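## Task

Place the silver-white microphone head-up into the holder of the stand that is empty, with the holder's jaws gripping its handle. At the end the second microphone must still sit in its own stand's holder, and both stands must be standing upright on the table. Nothing may count as done if it only stays in place because the robot is holding it.

## Robot and tools

ROBOT. Two six-joint arms with parallel grippers, named left_arm and right_arm. Their root links sit in the scene frame at left_arm (+0.035, +0.266, 0) m, quat_wxyz (+0.995, 0, 0, -0.104) and right_arm (+0.043, -0.326, 0) m, quat_wxyz (+1.000, 0, 0, -0.025). The scene frame has its origin on the tabletop midway between the arms, +z up, +x pointing out across the table, and left_arm on the +y side. The names left and right do not refer to image sides. On each gripper the fingers point along its +z axis and close along its y axis; the reported end-effector point lies between the pads, roughly 1 cm behind the fingertips.

THE ROW. Every moving command is one row of 14 numbers, each in [-1, 1]: left_arm's 7, then right_arm's 7, always both arms. Per arm the order is shoulder (joint2), elbow (joint3), waist (joint1), wrist pitch (joint4), wrist yaw (joint5), wrist roll (joint6), then gripper opening. The six joint numbers are offsets, not poses, scaled so that 1.0 equals 1.202 rad for waist, 1.258 shoulder, 1.238 elbow, 2.073 wrist pitch, 2.022 wrist yaw and wrist roll. The opening is absolute: +1 fully open, -1 closed. Optionally 12 more numbers in 0 to 1 follow: stiffness scales for left_arm's six joints then right_arm's six, in the same joint order; they stay until rewritten. Stated joint ranges (rad): waist -2.618 to 3.054, shoulder 0.000 to 3.142, elbow 0.000 to 3.142, wrist pitch -1.571 to 1.571, wrist yaw -1.571 to 1.571, wrist roll -2.094 to 2.094; the true ends can differ by up to 0.036 rad.

TOOLS.
execute_actions(actions): a list of actions; each action is a table of 1 to 15 rows, one row per 1/30 s step, the last row repeated to fill 15 steps. Offsets in an action are counted from the joint angles when that action begins (for the first action, the last reported angles). An action asking a joint more than 0.036 rad beyond its range is rejected for both arms; a malformed action, or a failing first action, rejects the whole call. An empty list just returns state and images.
move(target, speed, blocking): target is one row as above; its offsets are counted from the Joint positions in the latest result that showed them. All joints travel proportionally so the hand follows a curve, over 0.5 to 10 s. speed is the peak rate in rad/s of the joint with the longest travel, 0.01 to 2, default 0.5. The move ignores obstacles and the other arm. With blocking=false you get a result after 0.5 s; check with wait(0), and send no further rows or moves until a result shows it ended (or call stop).
wait(seconds): 0 to 10; arms keep their last command.
stop(): brakes a running move; needs room, more when fast. Fingers continue.
zoom_image(camera, region): camera is cam_high, cam_low, cam_left_wrist or cam_right_wrist (each 504x504); region [x0, y0, x1, y1] in pixels from the top-left, at most 504 by 504.
read_manual(section): licence texts only.
finished_scene(scene): ends the current scene, given by its number; irreversible. The next task arrives in its result.

MOTION LIMITS. Per step each joint target is kept within 0.202 rad (waist), 0.258 (shoulder), 0.238 (elbow), 0.573 (wrist pitch), 0.522 (yaw, roll) of its measured angle, and targets that would put the hand over 70 mm from its measured position are scaled back, so big offsets need several actions. Friction may leave a joint up to about 0.031 rad short, and smaller commands may do nothing. An unfinished motion may not complete while waiting; command the remainder.

GRIPPING. grip_measured is the gripper motor position on the +1/-1 scale. Pads meet near -0.94; each mm of object width adds about 0.0208, with a fixed per-gripper bias up to about 0.02. Sending a number below the object's width reading squeezes harder, up to roughly 50 to 62 N per pad. Keep resending the closing number to keep holding.

RESULTS. A state line gives each gripper's end_effector_position (m) and end_effector_quat_wxyz in the scene frame (less accurate at long reach). Joint positions list angles in rad plus opening in m (0.093 open to 0.000 closed; rests under a held object's width by up to ~12 mm), with Joint velocities, Joint targets (current drive goals), grip_measured, and joint torques (offset, noisy). 'joint sent to its limit' means a joint hit its end; 'joint command not followed' means a clearance check altered targets. A move adds a 'move:' line: ending (done, off_target, moving, held, fault), limits=held or none, and each arm's joint farthest from target. FAULT, MOTOR HOT and OVER-TEMPERATURE FAULT lines report stops; at 90 °C an arm halts 10 s, at 100 °C it drops. Camera images follow in the order cam_high, cam_low, cam_left_wrist, cam_right_wrist, with calibration given separately.

AVOID. Knocking or placing anything off the table; dropping or slamming the microphones; tipping the stands; hard or fast contact (harder with speed and with targets set deep past contact); the arms touching or pressing each other; long heavy holds that heat motors. Brief external tugs on held parts or pushes on loose objects may occur. The robot keeps its last command while you think.

Each tool is called as name(argument=value, ...), one argument or row to a line, values as JSON.

## Session

I'll start by looking at the current state of the scene.

execute_actions(
  actions=[],
)

Scene clock: 0.00 s.
left_arm: end_effector_position=(+0.2142, +0.0913, +0.1813) grip_measured=+1.000 end_effector_quat_wxyz=(+0.068, -0.128, +0.908, -0.394) | right_arm: end_effector_position=(+0.3823, -0.6385, +0.1617) grip_measured=+1.000 end_effector_quat_wxyz=(+0.592, +0.290, +0.626, -0.418)
Joint names: [shoulder, elbow, waist, wrist pitch, wrist yaw, wrist roll]
Joint positions: left_arm=[ 0.922  0.813 -0.175 -0.859  0.598 -0.855  0.093] | right_arm=[ 1.88   0.615 -0.529  1.32   0.468 -0.206  0.093]
Joint velocities: left_arm=[ 0.012 -0.002  0.002 -0.037  0.022  0.022  0.   ] | right_arm=[ 0.002 -0.002  0.002 -0.022 -0.081 -0.007  0.   ]
Joint torques (N m, as the arm reports them, + toward a larger angle): no reading
Motor temperatures (°C, as the motors report them): left_arm=[25 23 26 23 23 23] | right_arm=[22 24 25 26 23 23]
Joint targets: left_arm=[0.922 0.813 -0.175 -0.859 0.598 -0.855] | right_arm=[1.880 0.615 -0.529 1.320 0.468 -0.206]
Joint stiffness scale: left_arm=[1. 1. 1. 1. 1. 1.] | right_arm=[1. 1. 1. 1. 1. 1.]

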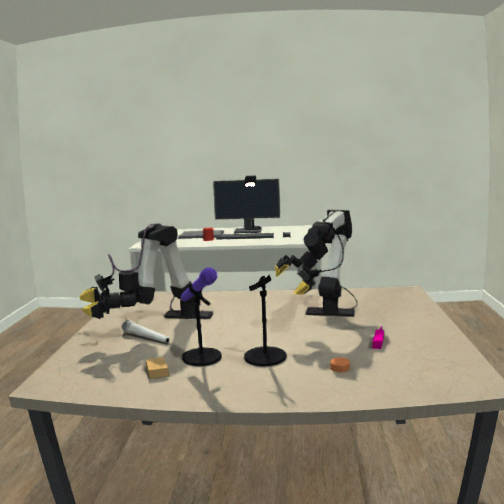

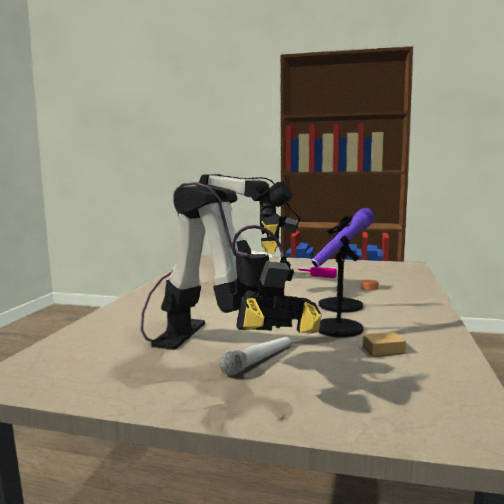

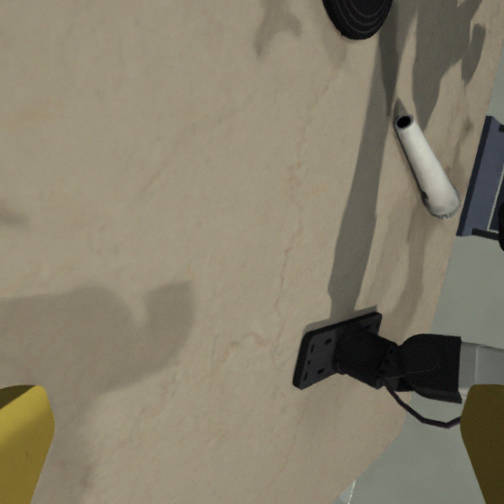

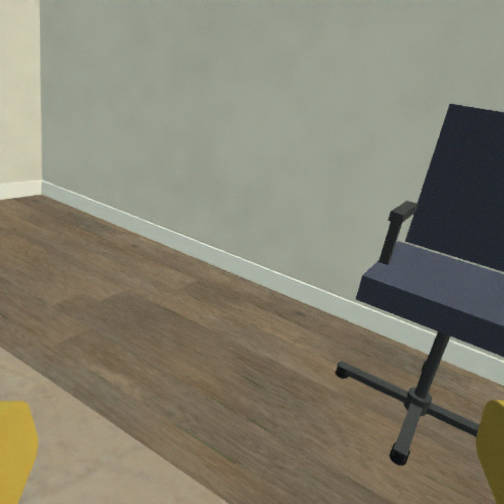

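zoom_image(
  camera="cam_high",
  region=[160, 250, 320, 380],
)

zoom_image(
  camera="cam_low",
  region=[280, 190, 420, 350],
)

zoom_image(
  camera="cam_high",
  region=[70, 270, 230, 390],
)

zoom_image(
  camera="cam_low",
  region=[200, 310, 320, 400],
)

Region (160, 250, 320, 380) of cam_high's 504x504 image, scaled by 3.150, with more detail than that image has; it fills the top 410 rows of this view, and the rest is white.

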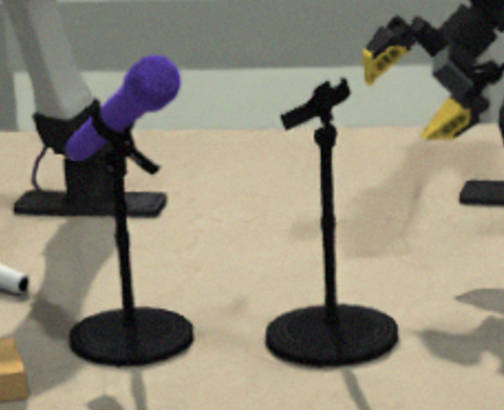

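Region (280, 190, 420, 350) of cam_low's 504x504 image, scaled by 3.150, with more detail than that image has; it fills the left 441 columns of this view, and the rest is white.

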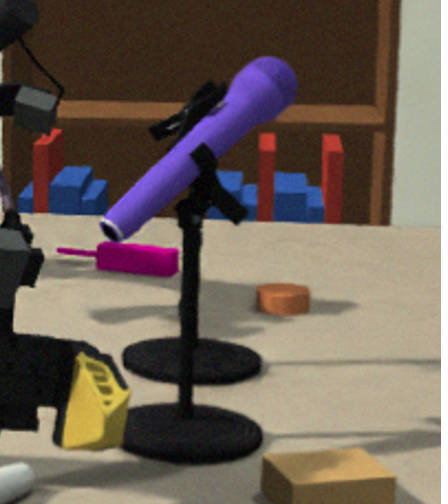

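Region (70, 270, 230, 390) of cam_high's 504x504 image, scaled by 3.150, with more detail than that image has; it fills the top 378 rows of this view, and the rest is white.

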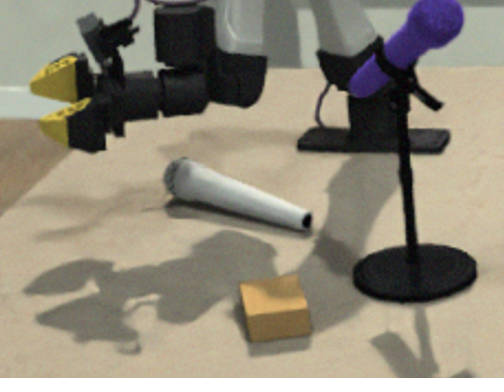

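Region (200, 310, 320, 400) of cam_low's 504x504 image, scaled by 4.200, with more detail than that image has; it fills the top 378 rows of this view, and the rest is white.

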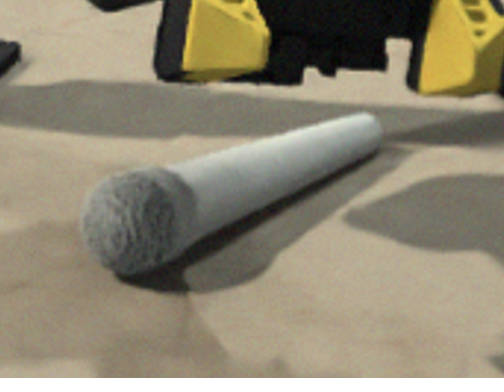

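zoom_image(
  camera="cam_high",
  region=[240, 265, 290, 305],
)

zoom_image(
  camera="cam_high",
  region=[170, 260, 230, 315],
)

zoom_image(
  camera="cam_low",
  region=[305, 200, 385, 275],
)

Region (240, 265, 290, 305) of cam_high's 504x504 image, scaled by 10.080, with more detail than that image has; it fills the top 403 rows of this view, and the rest is white.

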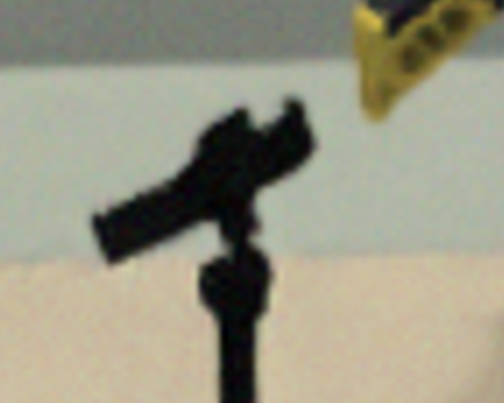

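Region (170, 260, 230, 315) of cam_high's 504x504 image, scaled by 8.400, with more detail than that image has; it fills the top 462 rows of this view, and the rest is white.

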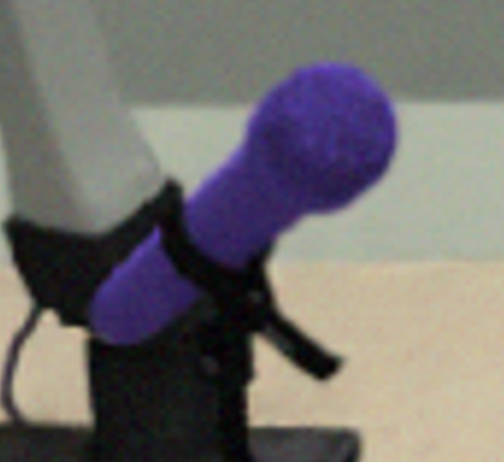

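Region (305, 200, 385, 275) of cam_low's 504x504 image, scaled by 6.300, with more detail than that image has; it fills the top 472 rows of this view, and the rest is white.

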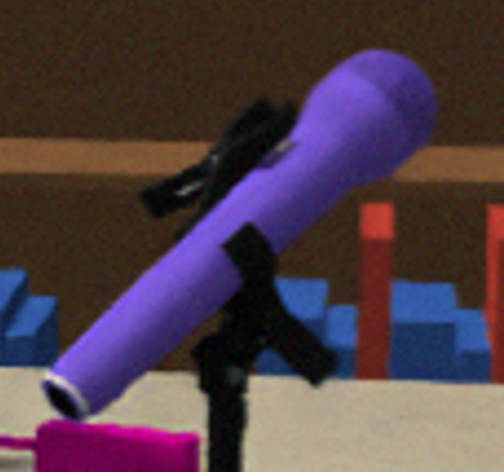

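zoom_image(
  camera="cam_high",
  region=[290, 260, 370, 330],
)

zoom_image(
  camera="cam_high",
  region=[150, 260, 230, 330],
)

zoom_image(
  camera="cam_low",
  region=[130, 260, 230, 360],
)

Region (290, 260, 370, 330) of cam_high's 504x504 image, scaled by 6.300, with more detail than that image has; it fills the top 441 rows of this view, and the rest is white.

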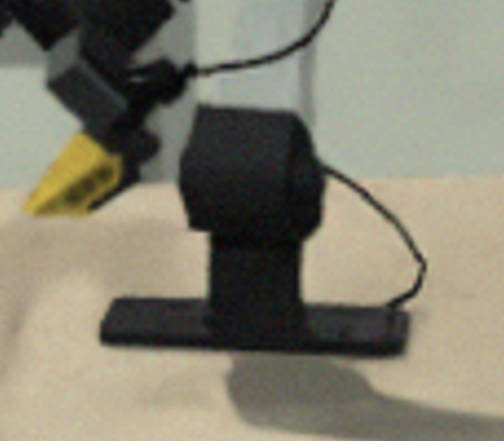

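Region (150, 260, 230, 330) of cam_high's 504x504 image, scaled by 6.300, with more detail than that image has; it fills the top 441 rows of this view, and the rest is white.

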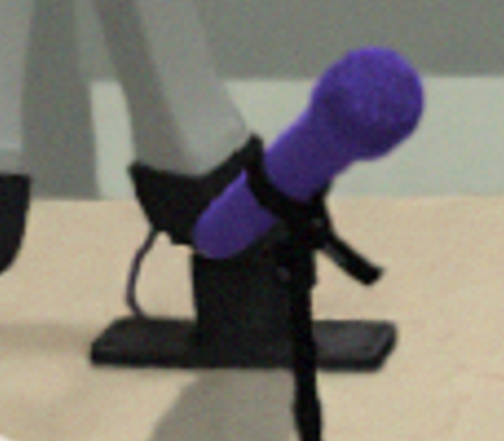

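Region (130, 260, 230, 360) of cam_low's 504x504 image, scaled by 5.040, with more detail than that image has.

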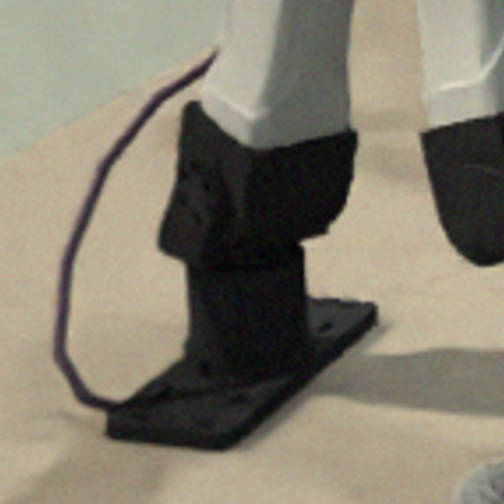

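move(
  target=[0.1264, 0.2536, -0.1231, 0.2238, -0.2957, 0.4228, 1, -0.217, 0.6551, -0.0183, -0.9744, -0.2315, 0.814, 1],
  speed=1.2,
)

Scene clock: 96.80 s.
left_arm: end_effector_position=(+0.3470, +0.0861, +0.3296) grip_measured=+1.000 end_effector_quat_wxyz=(+0.549, +0.209, +0.795, -0.152) | right_arm: end_effector_position=(+0.4047, -0.5712, +0.1969) grip_measured=+1.000 end_effector_quat_wxyz=(+0.307, +0.800, +0.498, +0.132)
Joint names: [shoulder, elbow, waist, wrist pitch, wrist yaw, wrist roll]
Joint positions: left_arm=[ 1.06   1.105 -0.31  -0.404  0.009 -0.011  0.093] | right_arm=[ 1.617  1.408 -0.542 -0.679  0.01   1.433  0.093]
Joint velocities: left_arm=[-0.012 -0.002 -0.007 -0.051  0.007 -0.037  0.   ] | right_arm=[-0.007  0.012  0.002 -0.022  0.037 -0.007  0.   ]
Joint torques (N m, as the arm reports them, + toward a larger angle): left_arm=[-1.56  8.62 -0.75  2.51 -0.03  0.26] | right_arm=[-7.96  8.27 -0.76  1.58  0.07  0.09]
Motor temperatures (°C, as the motors report them): left_arm=[25 33 26 31 23 23] | right_arm=[34 29 25 36 23 23]
Joint targets: left_arm=[1.081 1.127 -0.323 -0.394 0.000 0.000] | right_arm=[1.607 1.426 -0.551 -0.700 -0.000 1.440]
Joint stiffness scale: left_arm=[1. 1. 1. 1. 1. 1.] | right_arm=[1. 1. 1. 1. 1. 1.]
move: off_target (left_arm, right_arm); limits=none; left_arm: farthest joint: the elbow, 0.022 radians from its target (0.314 radians at the start); right_arm: farthest joint: the wrist pitch, 0.021 radians from its target (2.020 radians at the start)
camera_calibration (this result's frames):
cam_left_wrist: T_world_to_cam=[[-0.492067, -0.870549, -0.00380845, 0.248037], [-0.632584, 0.360559, -0.685445, 0.45408], [0.598086, -0.334875, -0.728115, 0.146402], [0, 0, 0, 1]] pos_world=[0.321733, 0.101232, 0.418789]
cam_right_wrist: T_world_to_cam=[[-0.699936, 0.314911, -0.641031, 0.58773], [0.191925, 0.947463, 0.255888, 0.452034], [0.687935, 0.0560752, -0.723603, -0.0198025], [0, 0, 0, 1]] pos_world=[0.33824, -0.612258, 0.246754]

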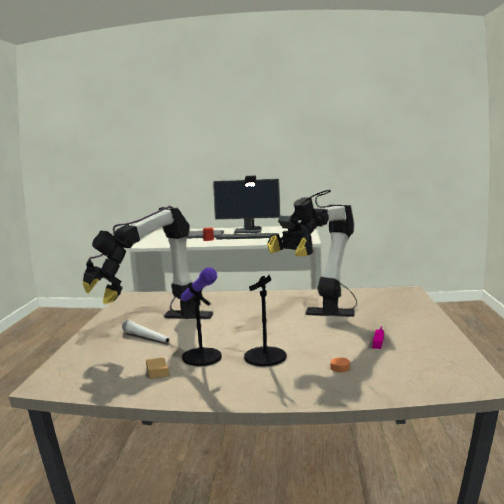

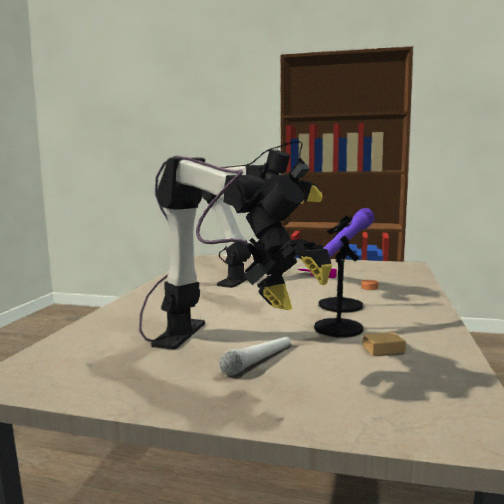

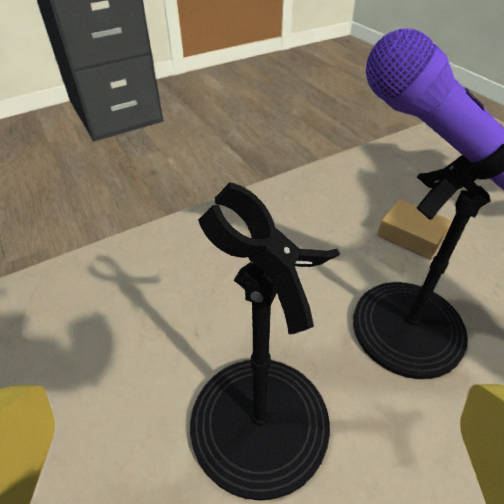

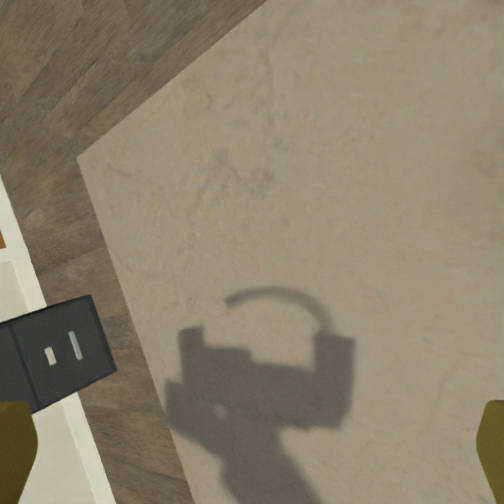

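zoom_image(
  camera="cam_left_wrist",
  region=[180, 165, 360, 345],
)

zoom_image(
  camera="cam_left_wrist",
  region=[344, 20, 504, 260],
)

Region (180, 165, 360, 345) of cam_left_wrist's 504x504 image, scaled by 2.800, with more detail than that image has.

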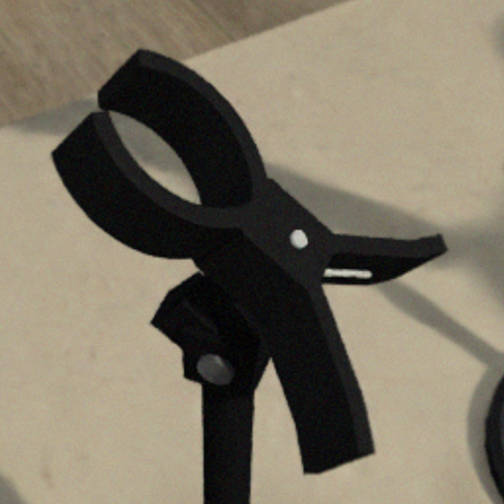

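Region (344, 20, 504, 260) of cam_left_wrist's 504x504 image, scaled by 2.100, with more detail than that image has.

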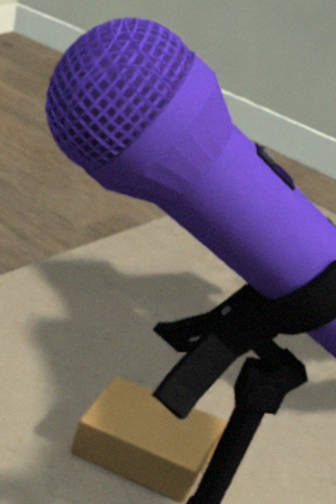

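move(
  target=[0.0445, -0.4887, 0.2496, 0.4891, 0.6647, 0.008, 1, -0.015, -0.1457, 0.1945, -0.2573, -0.008, 0.1207, 1],
  speed=1.0,
)

Scene clock: 154.67 s.
left_arm: end_effector_position=(+0.2408, +0.0488, +0.2681) grip_measured=+1.000 end_effector_quat_wxyz=(+0.504, +0.504, +0.494, -0.498) | right_arm: end_effector_position=(+0.3089, -0.4283, +0.1037) grip_measured=+1.000 end_effector_quat_wxyz=(+0.005, +0.851, +0.525, +0.002)
Joint names: [shoulder, elbow, waist, wrist pitch, wrist yaw, wrist roll]
Joint positions: left_arm=[ 1.099  0.523 -0.023  0.598  1.344 -0.005  0.093] | right_arm=[ 1.617  1.253 -0.316 -1.196  0.004  1.67   0.093]
Joint velocities: left_arm=[-0.002 -0.007 -0.002  0.037  0.037 -0.022  0.   ] | right_arm=[-0.017 -0.007 -0.012 -0.037 -0.066 -0.051  0.   ]
Joint torques (N m, as the arm reports them, + toward a larger angle): left_arm=[-1.66  5.02  1.01  1.77  0.14  0.27] | right_arm=[-7.47  3.88  0.82  0.2   0.09  0.11]
Motor temperatures (°C, as the motors report them): left_arm=[25 39 27 39 23 23] | right_arm=[37 36 25 34 23 23]
Joint targets: left_arm=[1.117 0.500 -0.010 0.610 1.353 0.006] | right_arm=[1.598 1.227 -0.308 -1.213 -0.006 1.677]
Joint stiffness scale: left_arm=[1. 1. 1. 1. 1. 1.] | right_arm=[1. 1. 1. 1. 1. 1.]
move: off_target (left_arm, right_arm); limits=none; left_arm: farthest joint: the elbow, 0.023 radians from its target (0.605 radians at the start); right_arm: farthest joint: the elbow, 0.025 radians from its target (0.180 radians at the start)
camera_calibration (this result's frames):
cam_left_wrist: T_world_to_cam=[[-0.999513, -0.0103839, -0.0294218, 0.250215], [0.0219468, 0.436274, -0.899546, 0.254261], [0.0221767, -0.899754, -0.435833, 0.240476], [0, 0, 0, 1]] pos_world=[0.23918, 0.108041, 0.340889]
cam_right_wrist: T_world_to_cam=[[-0.889211, 0.456329, -0.0326763, 0.471921], [0.397498, 0.805979, 0.438626, 0.215825], [0.226494, 0.377043, -0.898075, 0.268674], [0, 0, 0, 1]] pos_world=[0.272995, -0.490603, 0.162044]

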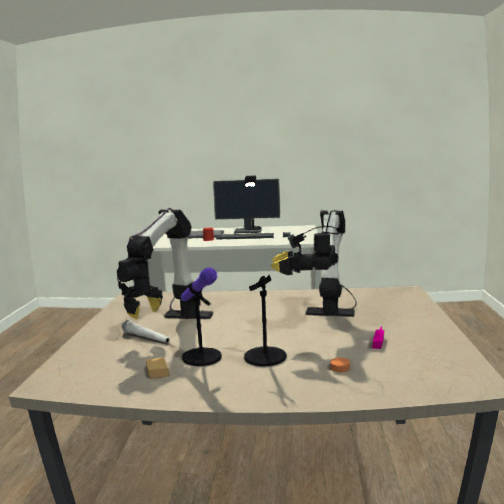

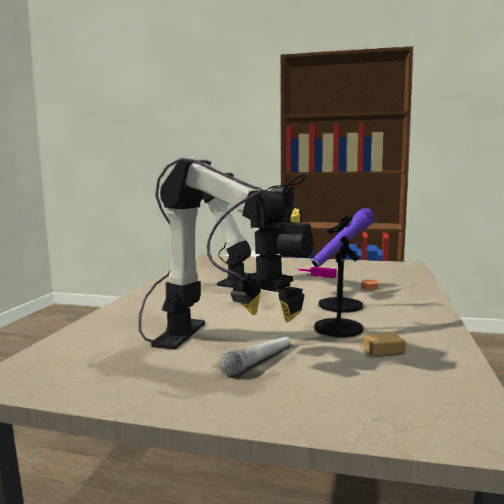

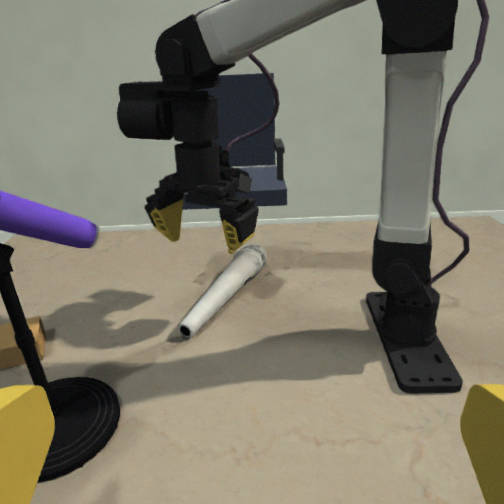

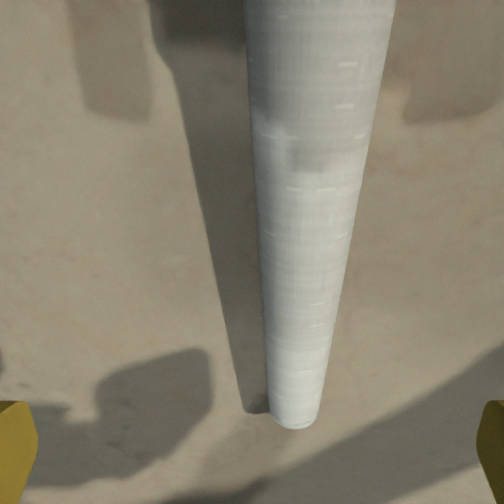

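move(
  target=[0, 0, 0, 0, 0, 0, 1, 0.0477, -0.252, -0.012, 0.164, 0, 0, 0.4],
  speed=0.4,
)

Scene clock: 165.33 s.
left_arm: end_effector_position=(+0.2407, +0.0488, +0.2681) grip_measured=+1.000 end_effector_quat_wxyz=(+0.504, +0.504, +0.493, -0.498) | right_arm: end_effector_position=(+0.2956, -0.4249, +0.0239) grip_measured=+0.402 end_effector_quat_wxyz=(+0.004, +0.853, +0.522, +0.001)
Joint names: [shoulder, elbow, waist, wrist pitch, wrist yaw, wrist roll]
Joint positions: left_arm=[ 1.099  0.523 -0.023  0.598  1.344 -0.005  0.093] | right_arm=[ 1.657  0.965 -0.322 -0.871  0.004  1.671  0.064]
Joint velocities: left_arm=[ 0.007 -0.012  0.002  0.022  0.022 -0.007  0.   ] | right_arm=[ 0.007  0.002 -0.002  0.007  0.022 -0.051 -0.001]
Joint torques (N m, as the arm reports them, + toward a larger angle): left_arm=[-3.36  6.66  0.15  1.64  0.04  0.15] | right_arm=[-4.9   3.64 -0.7   0.51  0.22  0.04]
Motor temperatures (°C, as the motors report them): left_arm=[25 37 27 38 23 23] | right_arm=[37 34 25 33 23 23]
Joint targets: left_arm=[1.099 0.523 -0.023 0.598 1.344 -0.005] | right_arm=[1.677 0.941 -0.330 -0.857 0.004 1.671]
Joint stiffness scale: left_arm=[1. 1. 1. 1. 1. 1.] | right_arm=[1. 1. 1. 1. 1. 1.]
move: off_target (right_arm); limits=none; left_arm: farthest joint: the waist, 0.000 radians from its target (0.000 radians at the start); right_arm: farthest joint: the elbow, 0.024 radians from its target (0.312 radians at the start)
camera_calibration (this result's frames):
cam_left_wrist: T_world_to_cam=[[-0.99951, -0.00962356, -0.0297962, 0.250149], [0.0226171, 0.436193, -0.899569, 0.254148], [0.0216539, -0.899802, -0.435762, 0.240606], [0, 0, 0, 1]] pos_world=[0.239068, 0.108048, 0.340924]
cam_right_wrist: T_world_to_cam=[[-0.886321, 0.462121, -0.0296447, 0.457482], [0.403961, 0.802896, 0.438376, 0.250209], [0.226384, 0.376567, -0.898303, 0.198615], [0, 0, 0, 1]] pos_world=[0.259438, -0.487096, 0.0822927]

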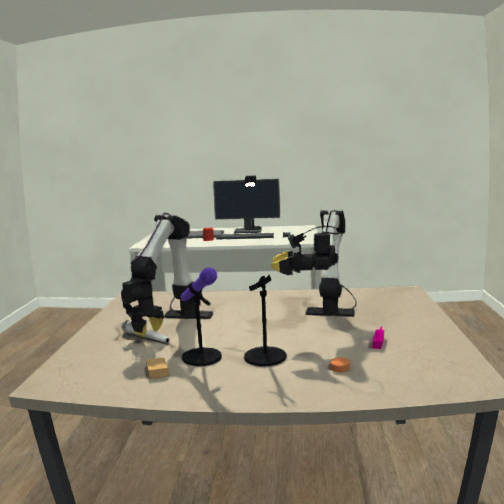

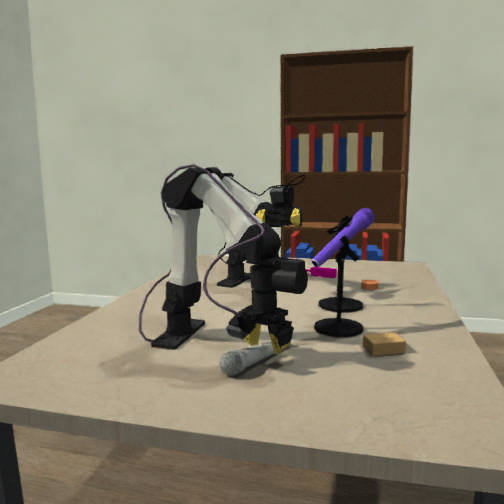

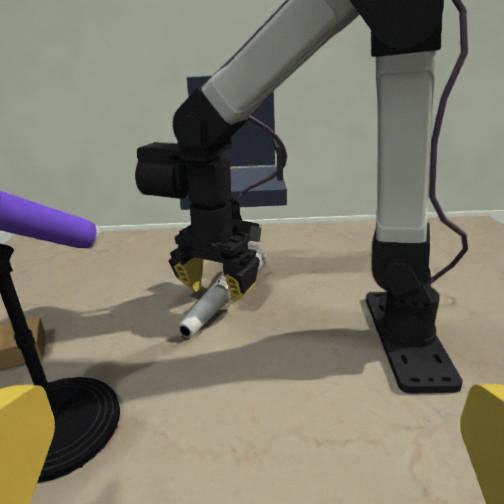

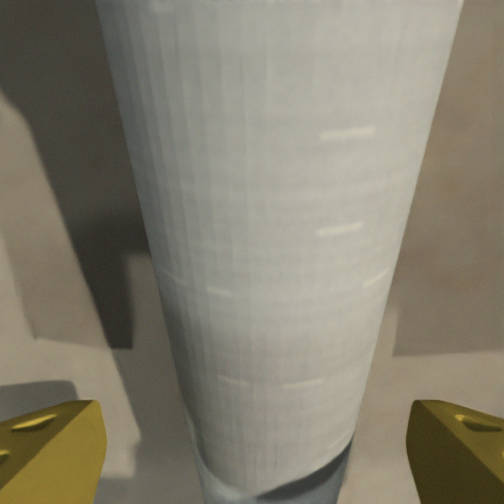

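zoom_image(
  camera="cam_left_wrist",
  region=[150, 230, 290, 350],
)

zoom_image(
  camera="cam_low",
  region=[210, 300, 310, 390],
)

Region (150, 230, 290, 350) of cam_left_wrist's 504x504 image, scaled by 3.600, with more detail than that image has; it fills the top 432 rows of this view, and the rest is white.

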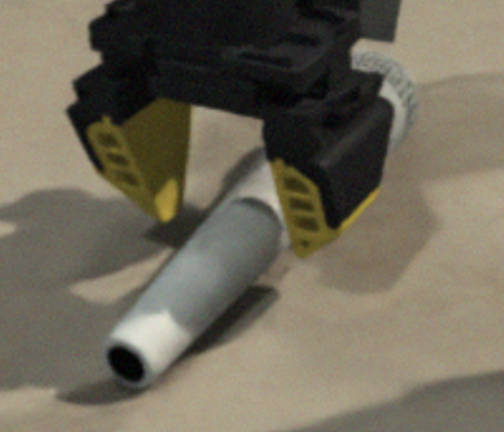

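Region (210, 300, 310, 390) of cam_low's 504x504 image, scaled by 5.040, with more detail than that image has; it fills the top 454 rows of this view, and the rest is white.

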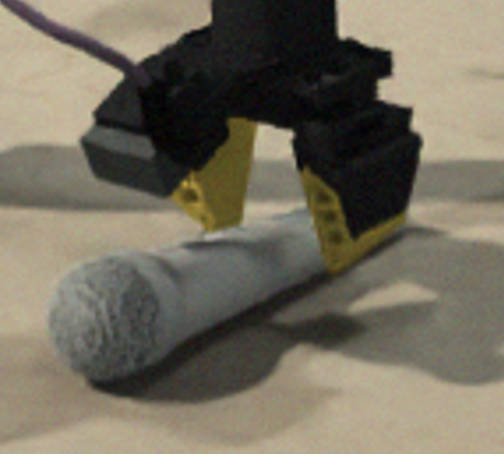

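execute_actions(
  actions=[
    [[0,0,0,0,0,0,1, 0.02,-0.0194,-0.007,0.007,0,0,0.3],[0,0,0,0,0,0,1, 0.023,-0.0194,-0.007,0.007,0,0,0.28],[0,0,0,0,0,0,1, 0.026,-0.0194,-0.007,0.007,0,0,0.26],[0,0,0,0,0,0,1, 0.029,-0.0194,-0.007,0.007,0,0,0.24],[0,0,0,0,0,0,1, 0.032,-0.0194,-0.007,0.007,0,0,0.22],[0,0,0,0,0,0,1, 0.035,-0.0194,-0.007,0.007,0,0,0.2],[0,0,0,0,0,0,1, 0.038,-0.0194,-0.007,0.007,0,0,0.2]],
  ],
)

Scene clock: 171.27 s.
left_arm: end_effector_position=(+0.2407, +0.0488, +0.2681) grip_measured=+1.000 end_effector_quat_wxyz=(+0.504, +0.504, +0.493, -0.498) | right_arm: end_effector_position=(+0.2938, -0.4242, +0.0173) grip_measured=+0.202 end_effector_quat_wxyz=(-0.006, +0.853, +0.522, -0.007)
Joint names: [shoulder, elbow, waist, wrist pitch, wrist yaw, wrist roll]
Joint positions: left_arm=[ 1.099  0.523 -0.023  0.598  1.344 -0.005  0.093] | right_arm=[ 1.683  0.965 -0.322 -0.869  0.004  1.671  0.055]
Joint velocities: left_arm=[ 0.027 -0.002  0.002 -0.037 -0.022  0.022  0.   ] | right_arm=[-0.022  0.002 -0.007 -0.037 -0.007  0.051  0.   ]
Joint torques (N m, as the arm reports them, + toward a larger angle): left_arm=[-3.39  6.69  0.14  1.65  0.05  0.15] | right_arm=[-4.92  3.46 -0.74  0.44  0.22  0.04]
Motor temperatures (°C, as the motors report them): left_arm=[25 37 27 37 23 23] | right_arm=[36 34 25 33 23 23]
Joint targets: left_arm=[1.099 0.523 -0.023 0.598 1.344 -0.005] | right_arm=[1.705 0.941 -0.330 -0.856 0.004 1.671]
Joint stiffness scale: left_arm=[1. 1. 1. 1. 1. 1.] | right_arm=[1. 1. 1. 1. 1. 1.]
camera_calibration (this result's frames):
cam_left_wrist: T_world_to_cam=[[-0.99951, -0.00962356, -0.0297962, 0.250149], [0.0226171, 0.436193, -0.899569, 0.254148], [0.0216539, -0.899802, -0.435762, 0.240606], [0, 0, 0, 1]] pos_world=[0.239068, 0.108048, 0.340924]
cam_right_wrist: T_world_to_cam=[[-0.886719, 0.462277, -0.00537663, 0.455079], [0.413905, 0.799009, 0.436197, 0.248734], [0.20594, 0.384559, -0.899835, 0.20226], [0, 0, 0, 1]] pos_world=[0.258921, -0.486894, 0.0759503]

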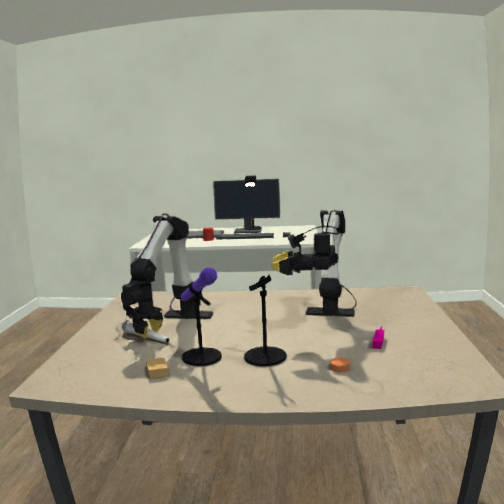

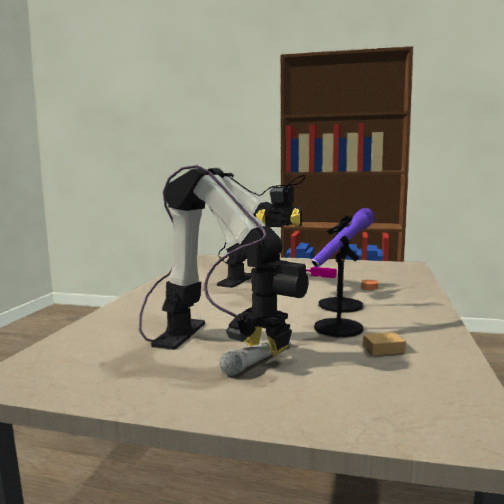

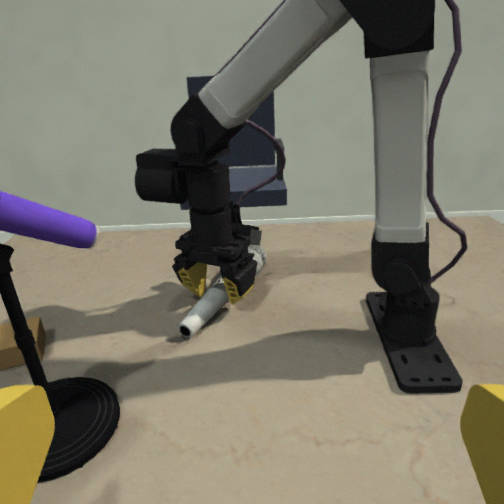

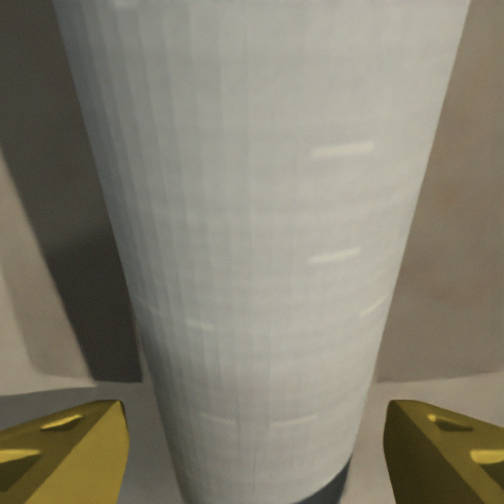

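Centered now. Closing the gripper on the handle.

execute_actions(
  actions=[
    [[0,0,0,0,0,0,1, 0,0,0,0,0,0,0.1],[0,0,0,0,0,0,1, 0,0,0,0,0,0,0.0],[0,0,0,0,0,0,1, 0,0,0,0,0,0,-0.1],[0,0,0,0,0,0,1, 0,0,0,0,0,0,-0.17],[0,0,0,0,0,0,1, 0,0,0,0,0,0,-0.23],[0,0,0,0,0,0,1, 0,0,0,0,0,0,-0.28],[0,0,0,0,0,0,1, 0,0,0,0,0,0,-0.33],[0,0,0,0,0,0,1, 0,0,0,0,0,0,-0.38],[0,0,0,0,0,0,1, 0,0,0,0,0,0,-0.44],[0,0,0,0,0,0,1, 0,0,0,0,0,0,-0.5],[0,0,0,0,0,0,1, 0,0,0,0,0,0,-0.56],[0,0,0,0,0,0,1, 0,0,0,0,0,0,-0.62]],
  ],
)

Scene clock: 174.63 s.
left_arm: end_effector_position=(+0.2407, +0.0488, +0.2681) grip_measured=+1.000 end_effector_quat_wxyz=(+0.504, +0.504, +0.493, -0.498) | right_arm: end_effector_position=(+0.2937, -0.4242, +0.0173) grip_measured=-0.402 end_effector_quat_wxyz=(-0.006, +0.853, +0.522, -0.007)
Joint names: [shoulder, elbow, waist, wrist pitch, wrist yaw, wrist roll]
Joint positions: left_arm=[ 1.099  0.523 -0.023  0.598  1.344 -0.005  0.093] | right_arm=[ 1.683  0.965 -0.322 -0.869  0.004  1.671  0.026]
Joint velocities: left_arm=[-0.012 -0.002 -0.002 -0.007  0.022 -0.007  0.   ] | right_arm=[-0.012 -0.012  0.002  0.007 -0.022 -0.037 -0.   ]
Joint torques (N m, as the arm reports them, + toward a larger angle): left_arm=[-3.35  6.66  0.13  1.65  0.04  0.15] | right_arm=[-6.36  5.3   0.1   0.33  0.23  0.03]
Motor temperatures (°C, as the motors report them): left_arm=[25 37 26 37 23 23] | right_arm=[36 33 25 32 23 23]
Joint targets: left_arm=[1.099 0.523 -0.023 0.598 1.344 -0.005] | right_arm=[1.683 0.965 -0.322 -0.869 0.004 1.671]
Joint stiffness scale: left_arm=[1. 1. 1. 1. 1. 1.] | right_arm=[1. 1. 1. 1. 1. 1.]
camera_calibration (this result's frames):
cam_left_wrist: T_world_to_cam=[[-0.99951, -0.00962356, -0.0297962, 0.250149], [0.0226171, 0.436193, -0.899569, 0.254148], [0.0216539, -0.899802, -0.435762, 0.240606], [0, 0, 0, 1]] pos_world=[0.239068, 0.108048, 0.340924]
cam_right_wrist: T_world_to_cam=[[-0.886721, 0.462277, -0.00499738, 0.454981], [0.41406, 0.798948, 0.436161, 0.248672], [0.20562, 0.384684, -0.899855, 0.202413], [0, 0, 0, 1]] pos_world=[0.258856, -0.486868, 0.0759555]

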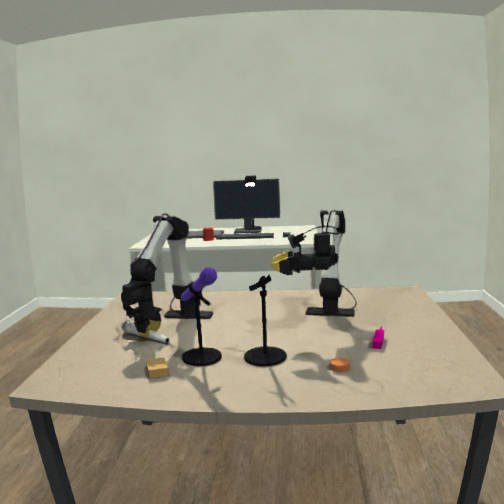

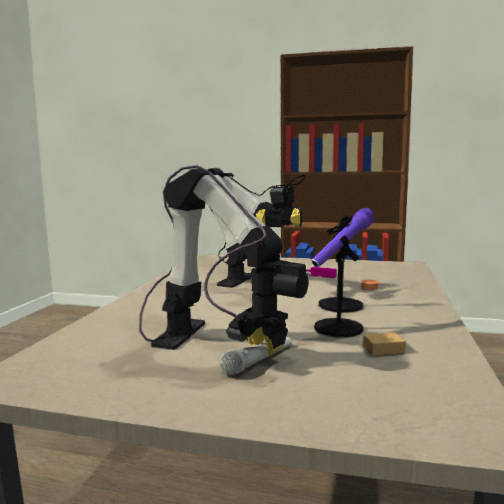

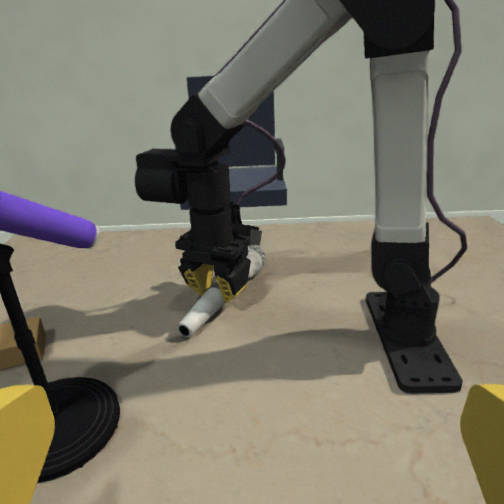

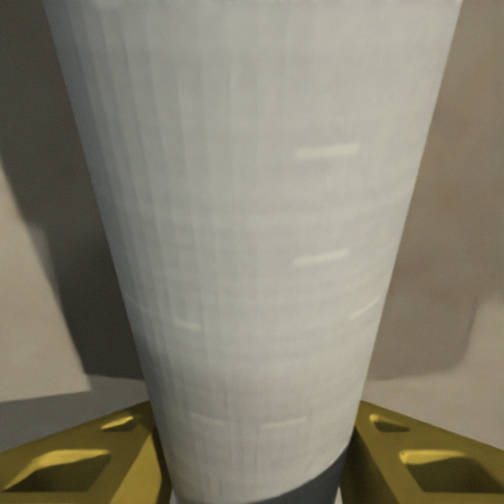

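move(
  target=[-0.0636, 0.1712, 0, -0.1394, 0, 0, 1, -0.221, 0.016, 0, -0.0704, 0, 0, -0.62],
  speed=0.6,
)

Scene clock: 203.80 s.
left_arm: end_effector_position=(+0.2387, +0.0493, +0.3221) grip_measured=+1.000 end_effector_quat_wxyz=(+0.501, +0.502, +0.497, -0.501) | right_arm: end_effector_position=(+0.2789, -0.4179, +0.0787) grip_measured=-0.402 end_effector_quat_wxyz=(+0.042, +0.852, +0.521, +0.032)
Joint names: [shoulder, elbow, waist, wrist pitch, wrist yaw, wrist roll]
Joint positions: left_arm=[ 1.032  0.716 -0.023  0.326  1.344 -0.005  0.093] | right_arm=[ 1.424  0.965 -0.322 -1.005  0.001  1.671  0.026]
Joint velocities: left_arm=[-0.017 -0.007 -0.007 -0.037  0.007  0.037  0.   ] | right_arm=[ 0.007 -0.007 -0.017 -0.022 -0.007 -0.007 -0.001]
Joint torques (N m, as the arm reports them, + toward a larger angle): left_arm=[-4.28  8.24  0.14  1.48  0.05  0.15] | right_arm=[-6.02  7.45  0.08  0.52  0.24  0.04]
Motor temperatures (°C, as the motors report them): left_arm=[26 37 26 36 23 23] | right_arm=[35 33 25 31 23 23]
Joint targets: left_arm=[1.019 0.735 -0.023 0.309 1.344 -0.005] | right_arm=[1.406 0.984 -0.322 -1.015 0.003 1.671]
Joint stiffness scale: left_arm=[1. 1. 1. 1. 1. 1.] | right_arm=[1. 1. 1. 1. 1. 1.]
move: done; limits=none; left_arm: farthest joint: the elbow, 0.019 radians from its target (0.212 radians at the start); right_arm: farthest joint: the elbow, 0.020 radians from its target (0.020 radians at the start)
camera_calibration (this result's frames):
cam_left_wrist: T_world_to_cam=[[-0.9998, -0.00955536, -0.0175729, 0.245895], [0.0115992, 0.438782, -0.898519, 0.304757], [0.0162964, -0.898543, -0.438583, 0.266743], [0, 0, 0, 1]] pos_world=[0.237964, 0.108307, 0.39514]
cam_right_wrist: T_world_to_cam=[[-0.879136, 0.459376, -0.126862, 0.44552], [0.362802, 0.817727, 0.446875, 0.244313], [0.309022, 0.346838, -0.885556, 0.212515], [0, 0, 0, 1]] pos_world=[0.237363, -0.478151, 0.135536]

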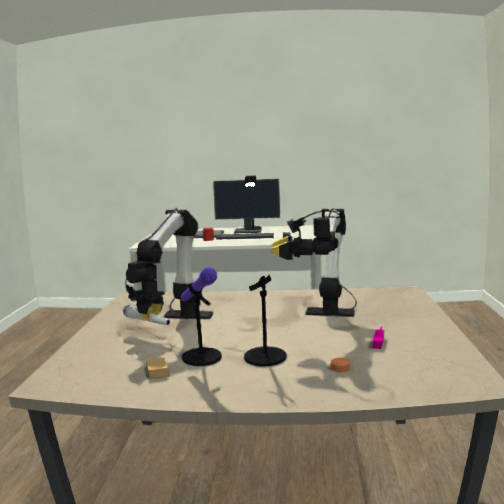

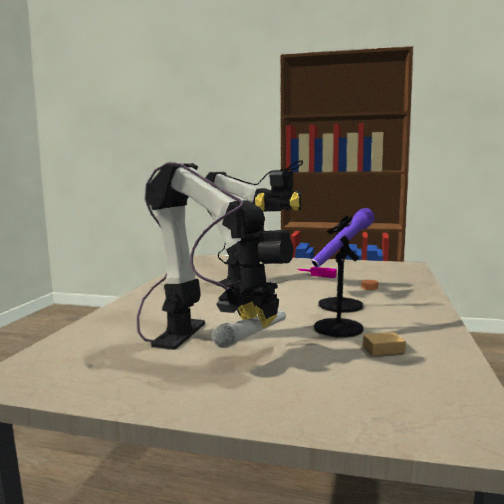

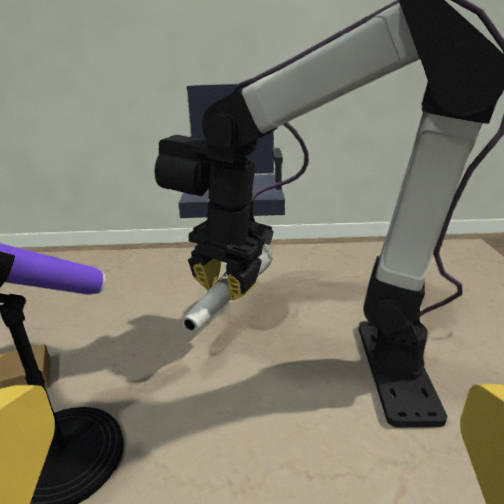

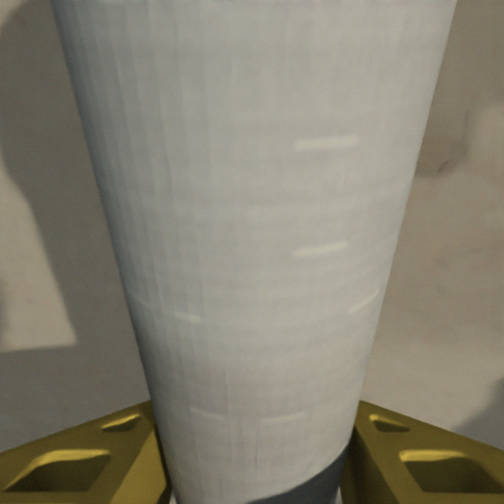

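move(
  target=[0, 0, 0, 0, 0, 0, 1, -0.395, -0.3974, -0.248, 0.715, -0.6929, -0.8304, -0.62],
  speed=1.0,
)

Scene clock: 208.23 s.
left_arm: end_effector_position=(+0.2387, +0.0493, +0.3220) grip_measured=+1.000 end_effector_quat_wxyz=(+0.500, +0.502, +0.497, -0.501) | right_arm: end_effector_position=(+0.3162, -0.3283, +0.2710) grip_measured=-0.402 end_effector_quat_wxyz=(+0.657, -0.246, +0.664, +0.257)
Joint names: [shoulder, elbow, waist, wrist pitch, wrist yaw, wrist roll]
Joint positions: left_arm=[ 1.032  0.716 -0.023  0.325  1.344 -0.005  0.093] | right_arm=[ 0.952  0.49  -0.611  0.441 -1.39  -0.002  0.026]
Joint velocities: left_arm=[-0.012 -0.027 -0.007  0.022  0.081  0.037  0.   ] | right_arm=[-0.007 -0.012 -0.002  0.037  0.007 -0.007  0.   ]
Joint torques (N m, as the arm reports them, + toward a larger angle): left_arm=[-2.99  6.89  0.14  1.66  0.05  0.15] | right_arm=[-3.24  5.46 -0.7   2.07  0.08  0.  ]
Motor temperatures (°C, as the motors report them): left_arm=[26 37 26 36 23 23] | right_arm=[35 33 25 32 23 23]
Joint targets: left_arm=[1.032 0.716 -0.023 0.325 1.344 -0.005] | right_arm=[0.927 0.473 -0.620 0.477 -1.400 -0.008]
Joint stiffness scale: left_arm=[1. 1. 1. 1. 1. 1.] | right_arm=[1. 1. 1. 1. 1. 1.]
move: off_target (right_arm); limits=none; left_arm: farthest joint: the wrist pitch, 0.001 radians from its target (0.001 radians at the start); right_arm: farthest joint: the wrist pitch, 0.036 radians from its target (1.482 radians at the start)
camera_calibration (this result's frames):
cam_left_wrist: T_world_to_cam=[[-0.999813, -0.00955235, -0.016832, 0.245659], [0.0109319, 0.438939, -0.89845, 0.304811], [0.0159705, -0.898466, -0.438752, 0.266833], [0, 0, 0, 1]] pos_world=[0.238019, 0.108294, 0.395066]
cam_right_wrist: T_world_to_cam=[[0.681076, -0.731732, -0.0265125, -0.450026], [-0.341099, -0.28503, -0.895773, 0.295936], [0.647909, 0.619133, -0.44372, 0.202737], [0, 0, 0, 1]] pos_world=[0.27609, -0.37047, 0.343119]

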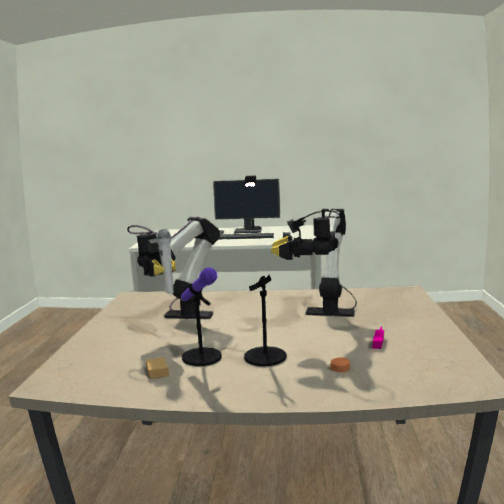

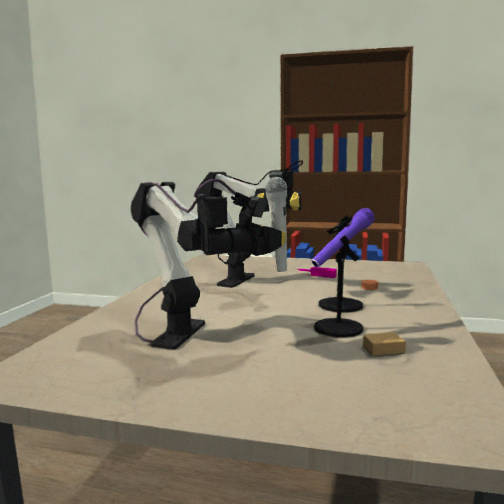

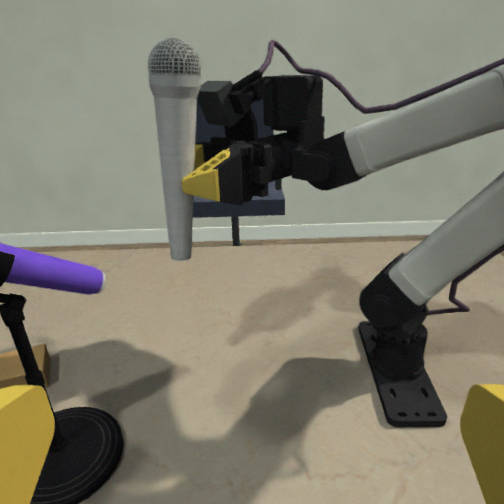

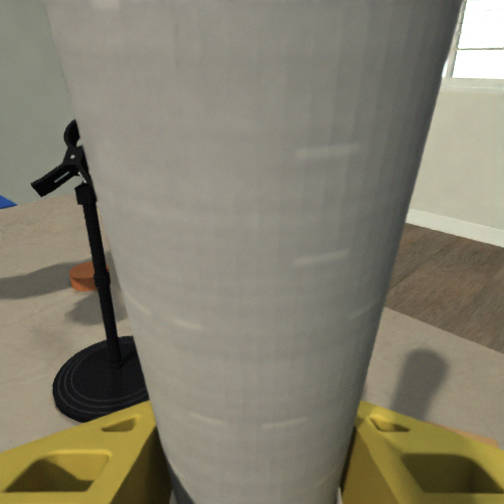

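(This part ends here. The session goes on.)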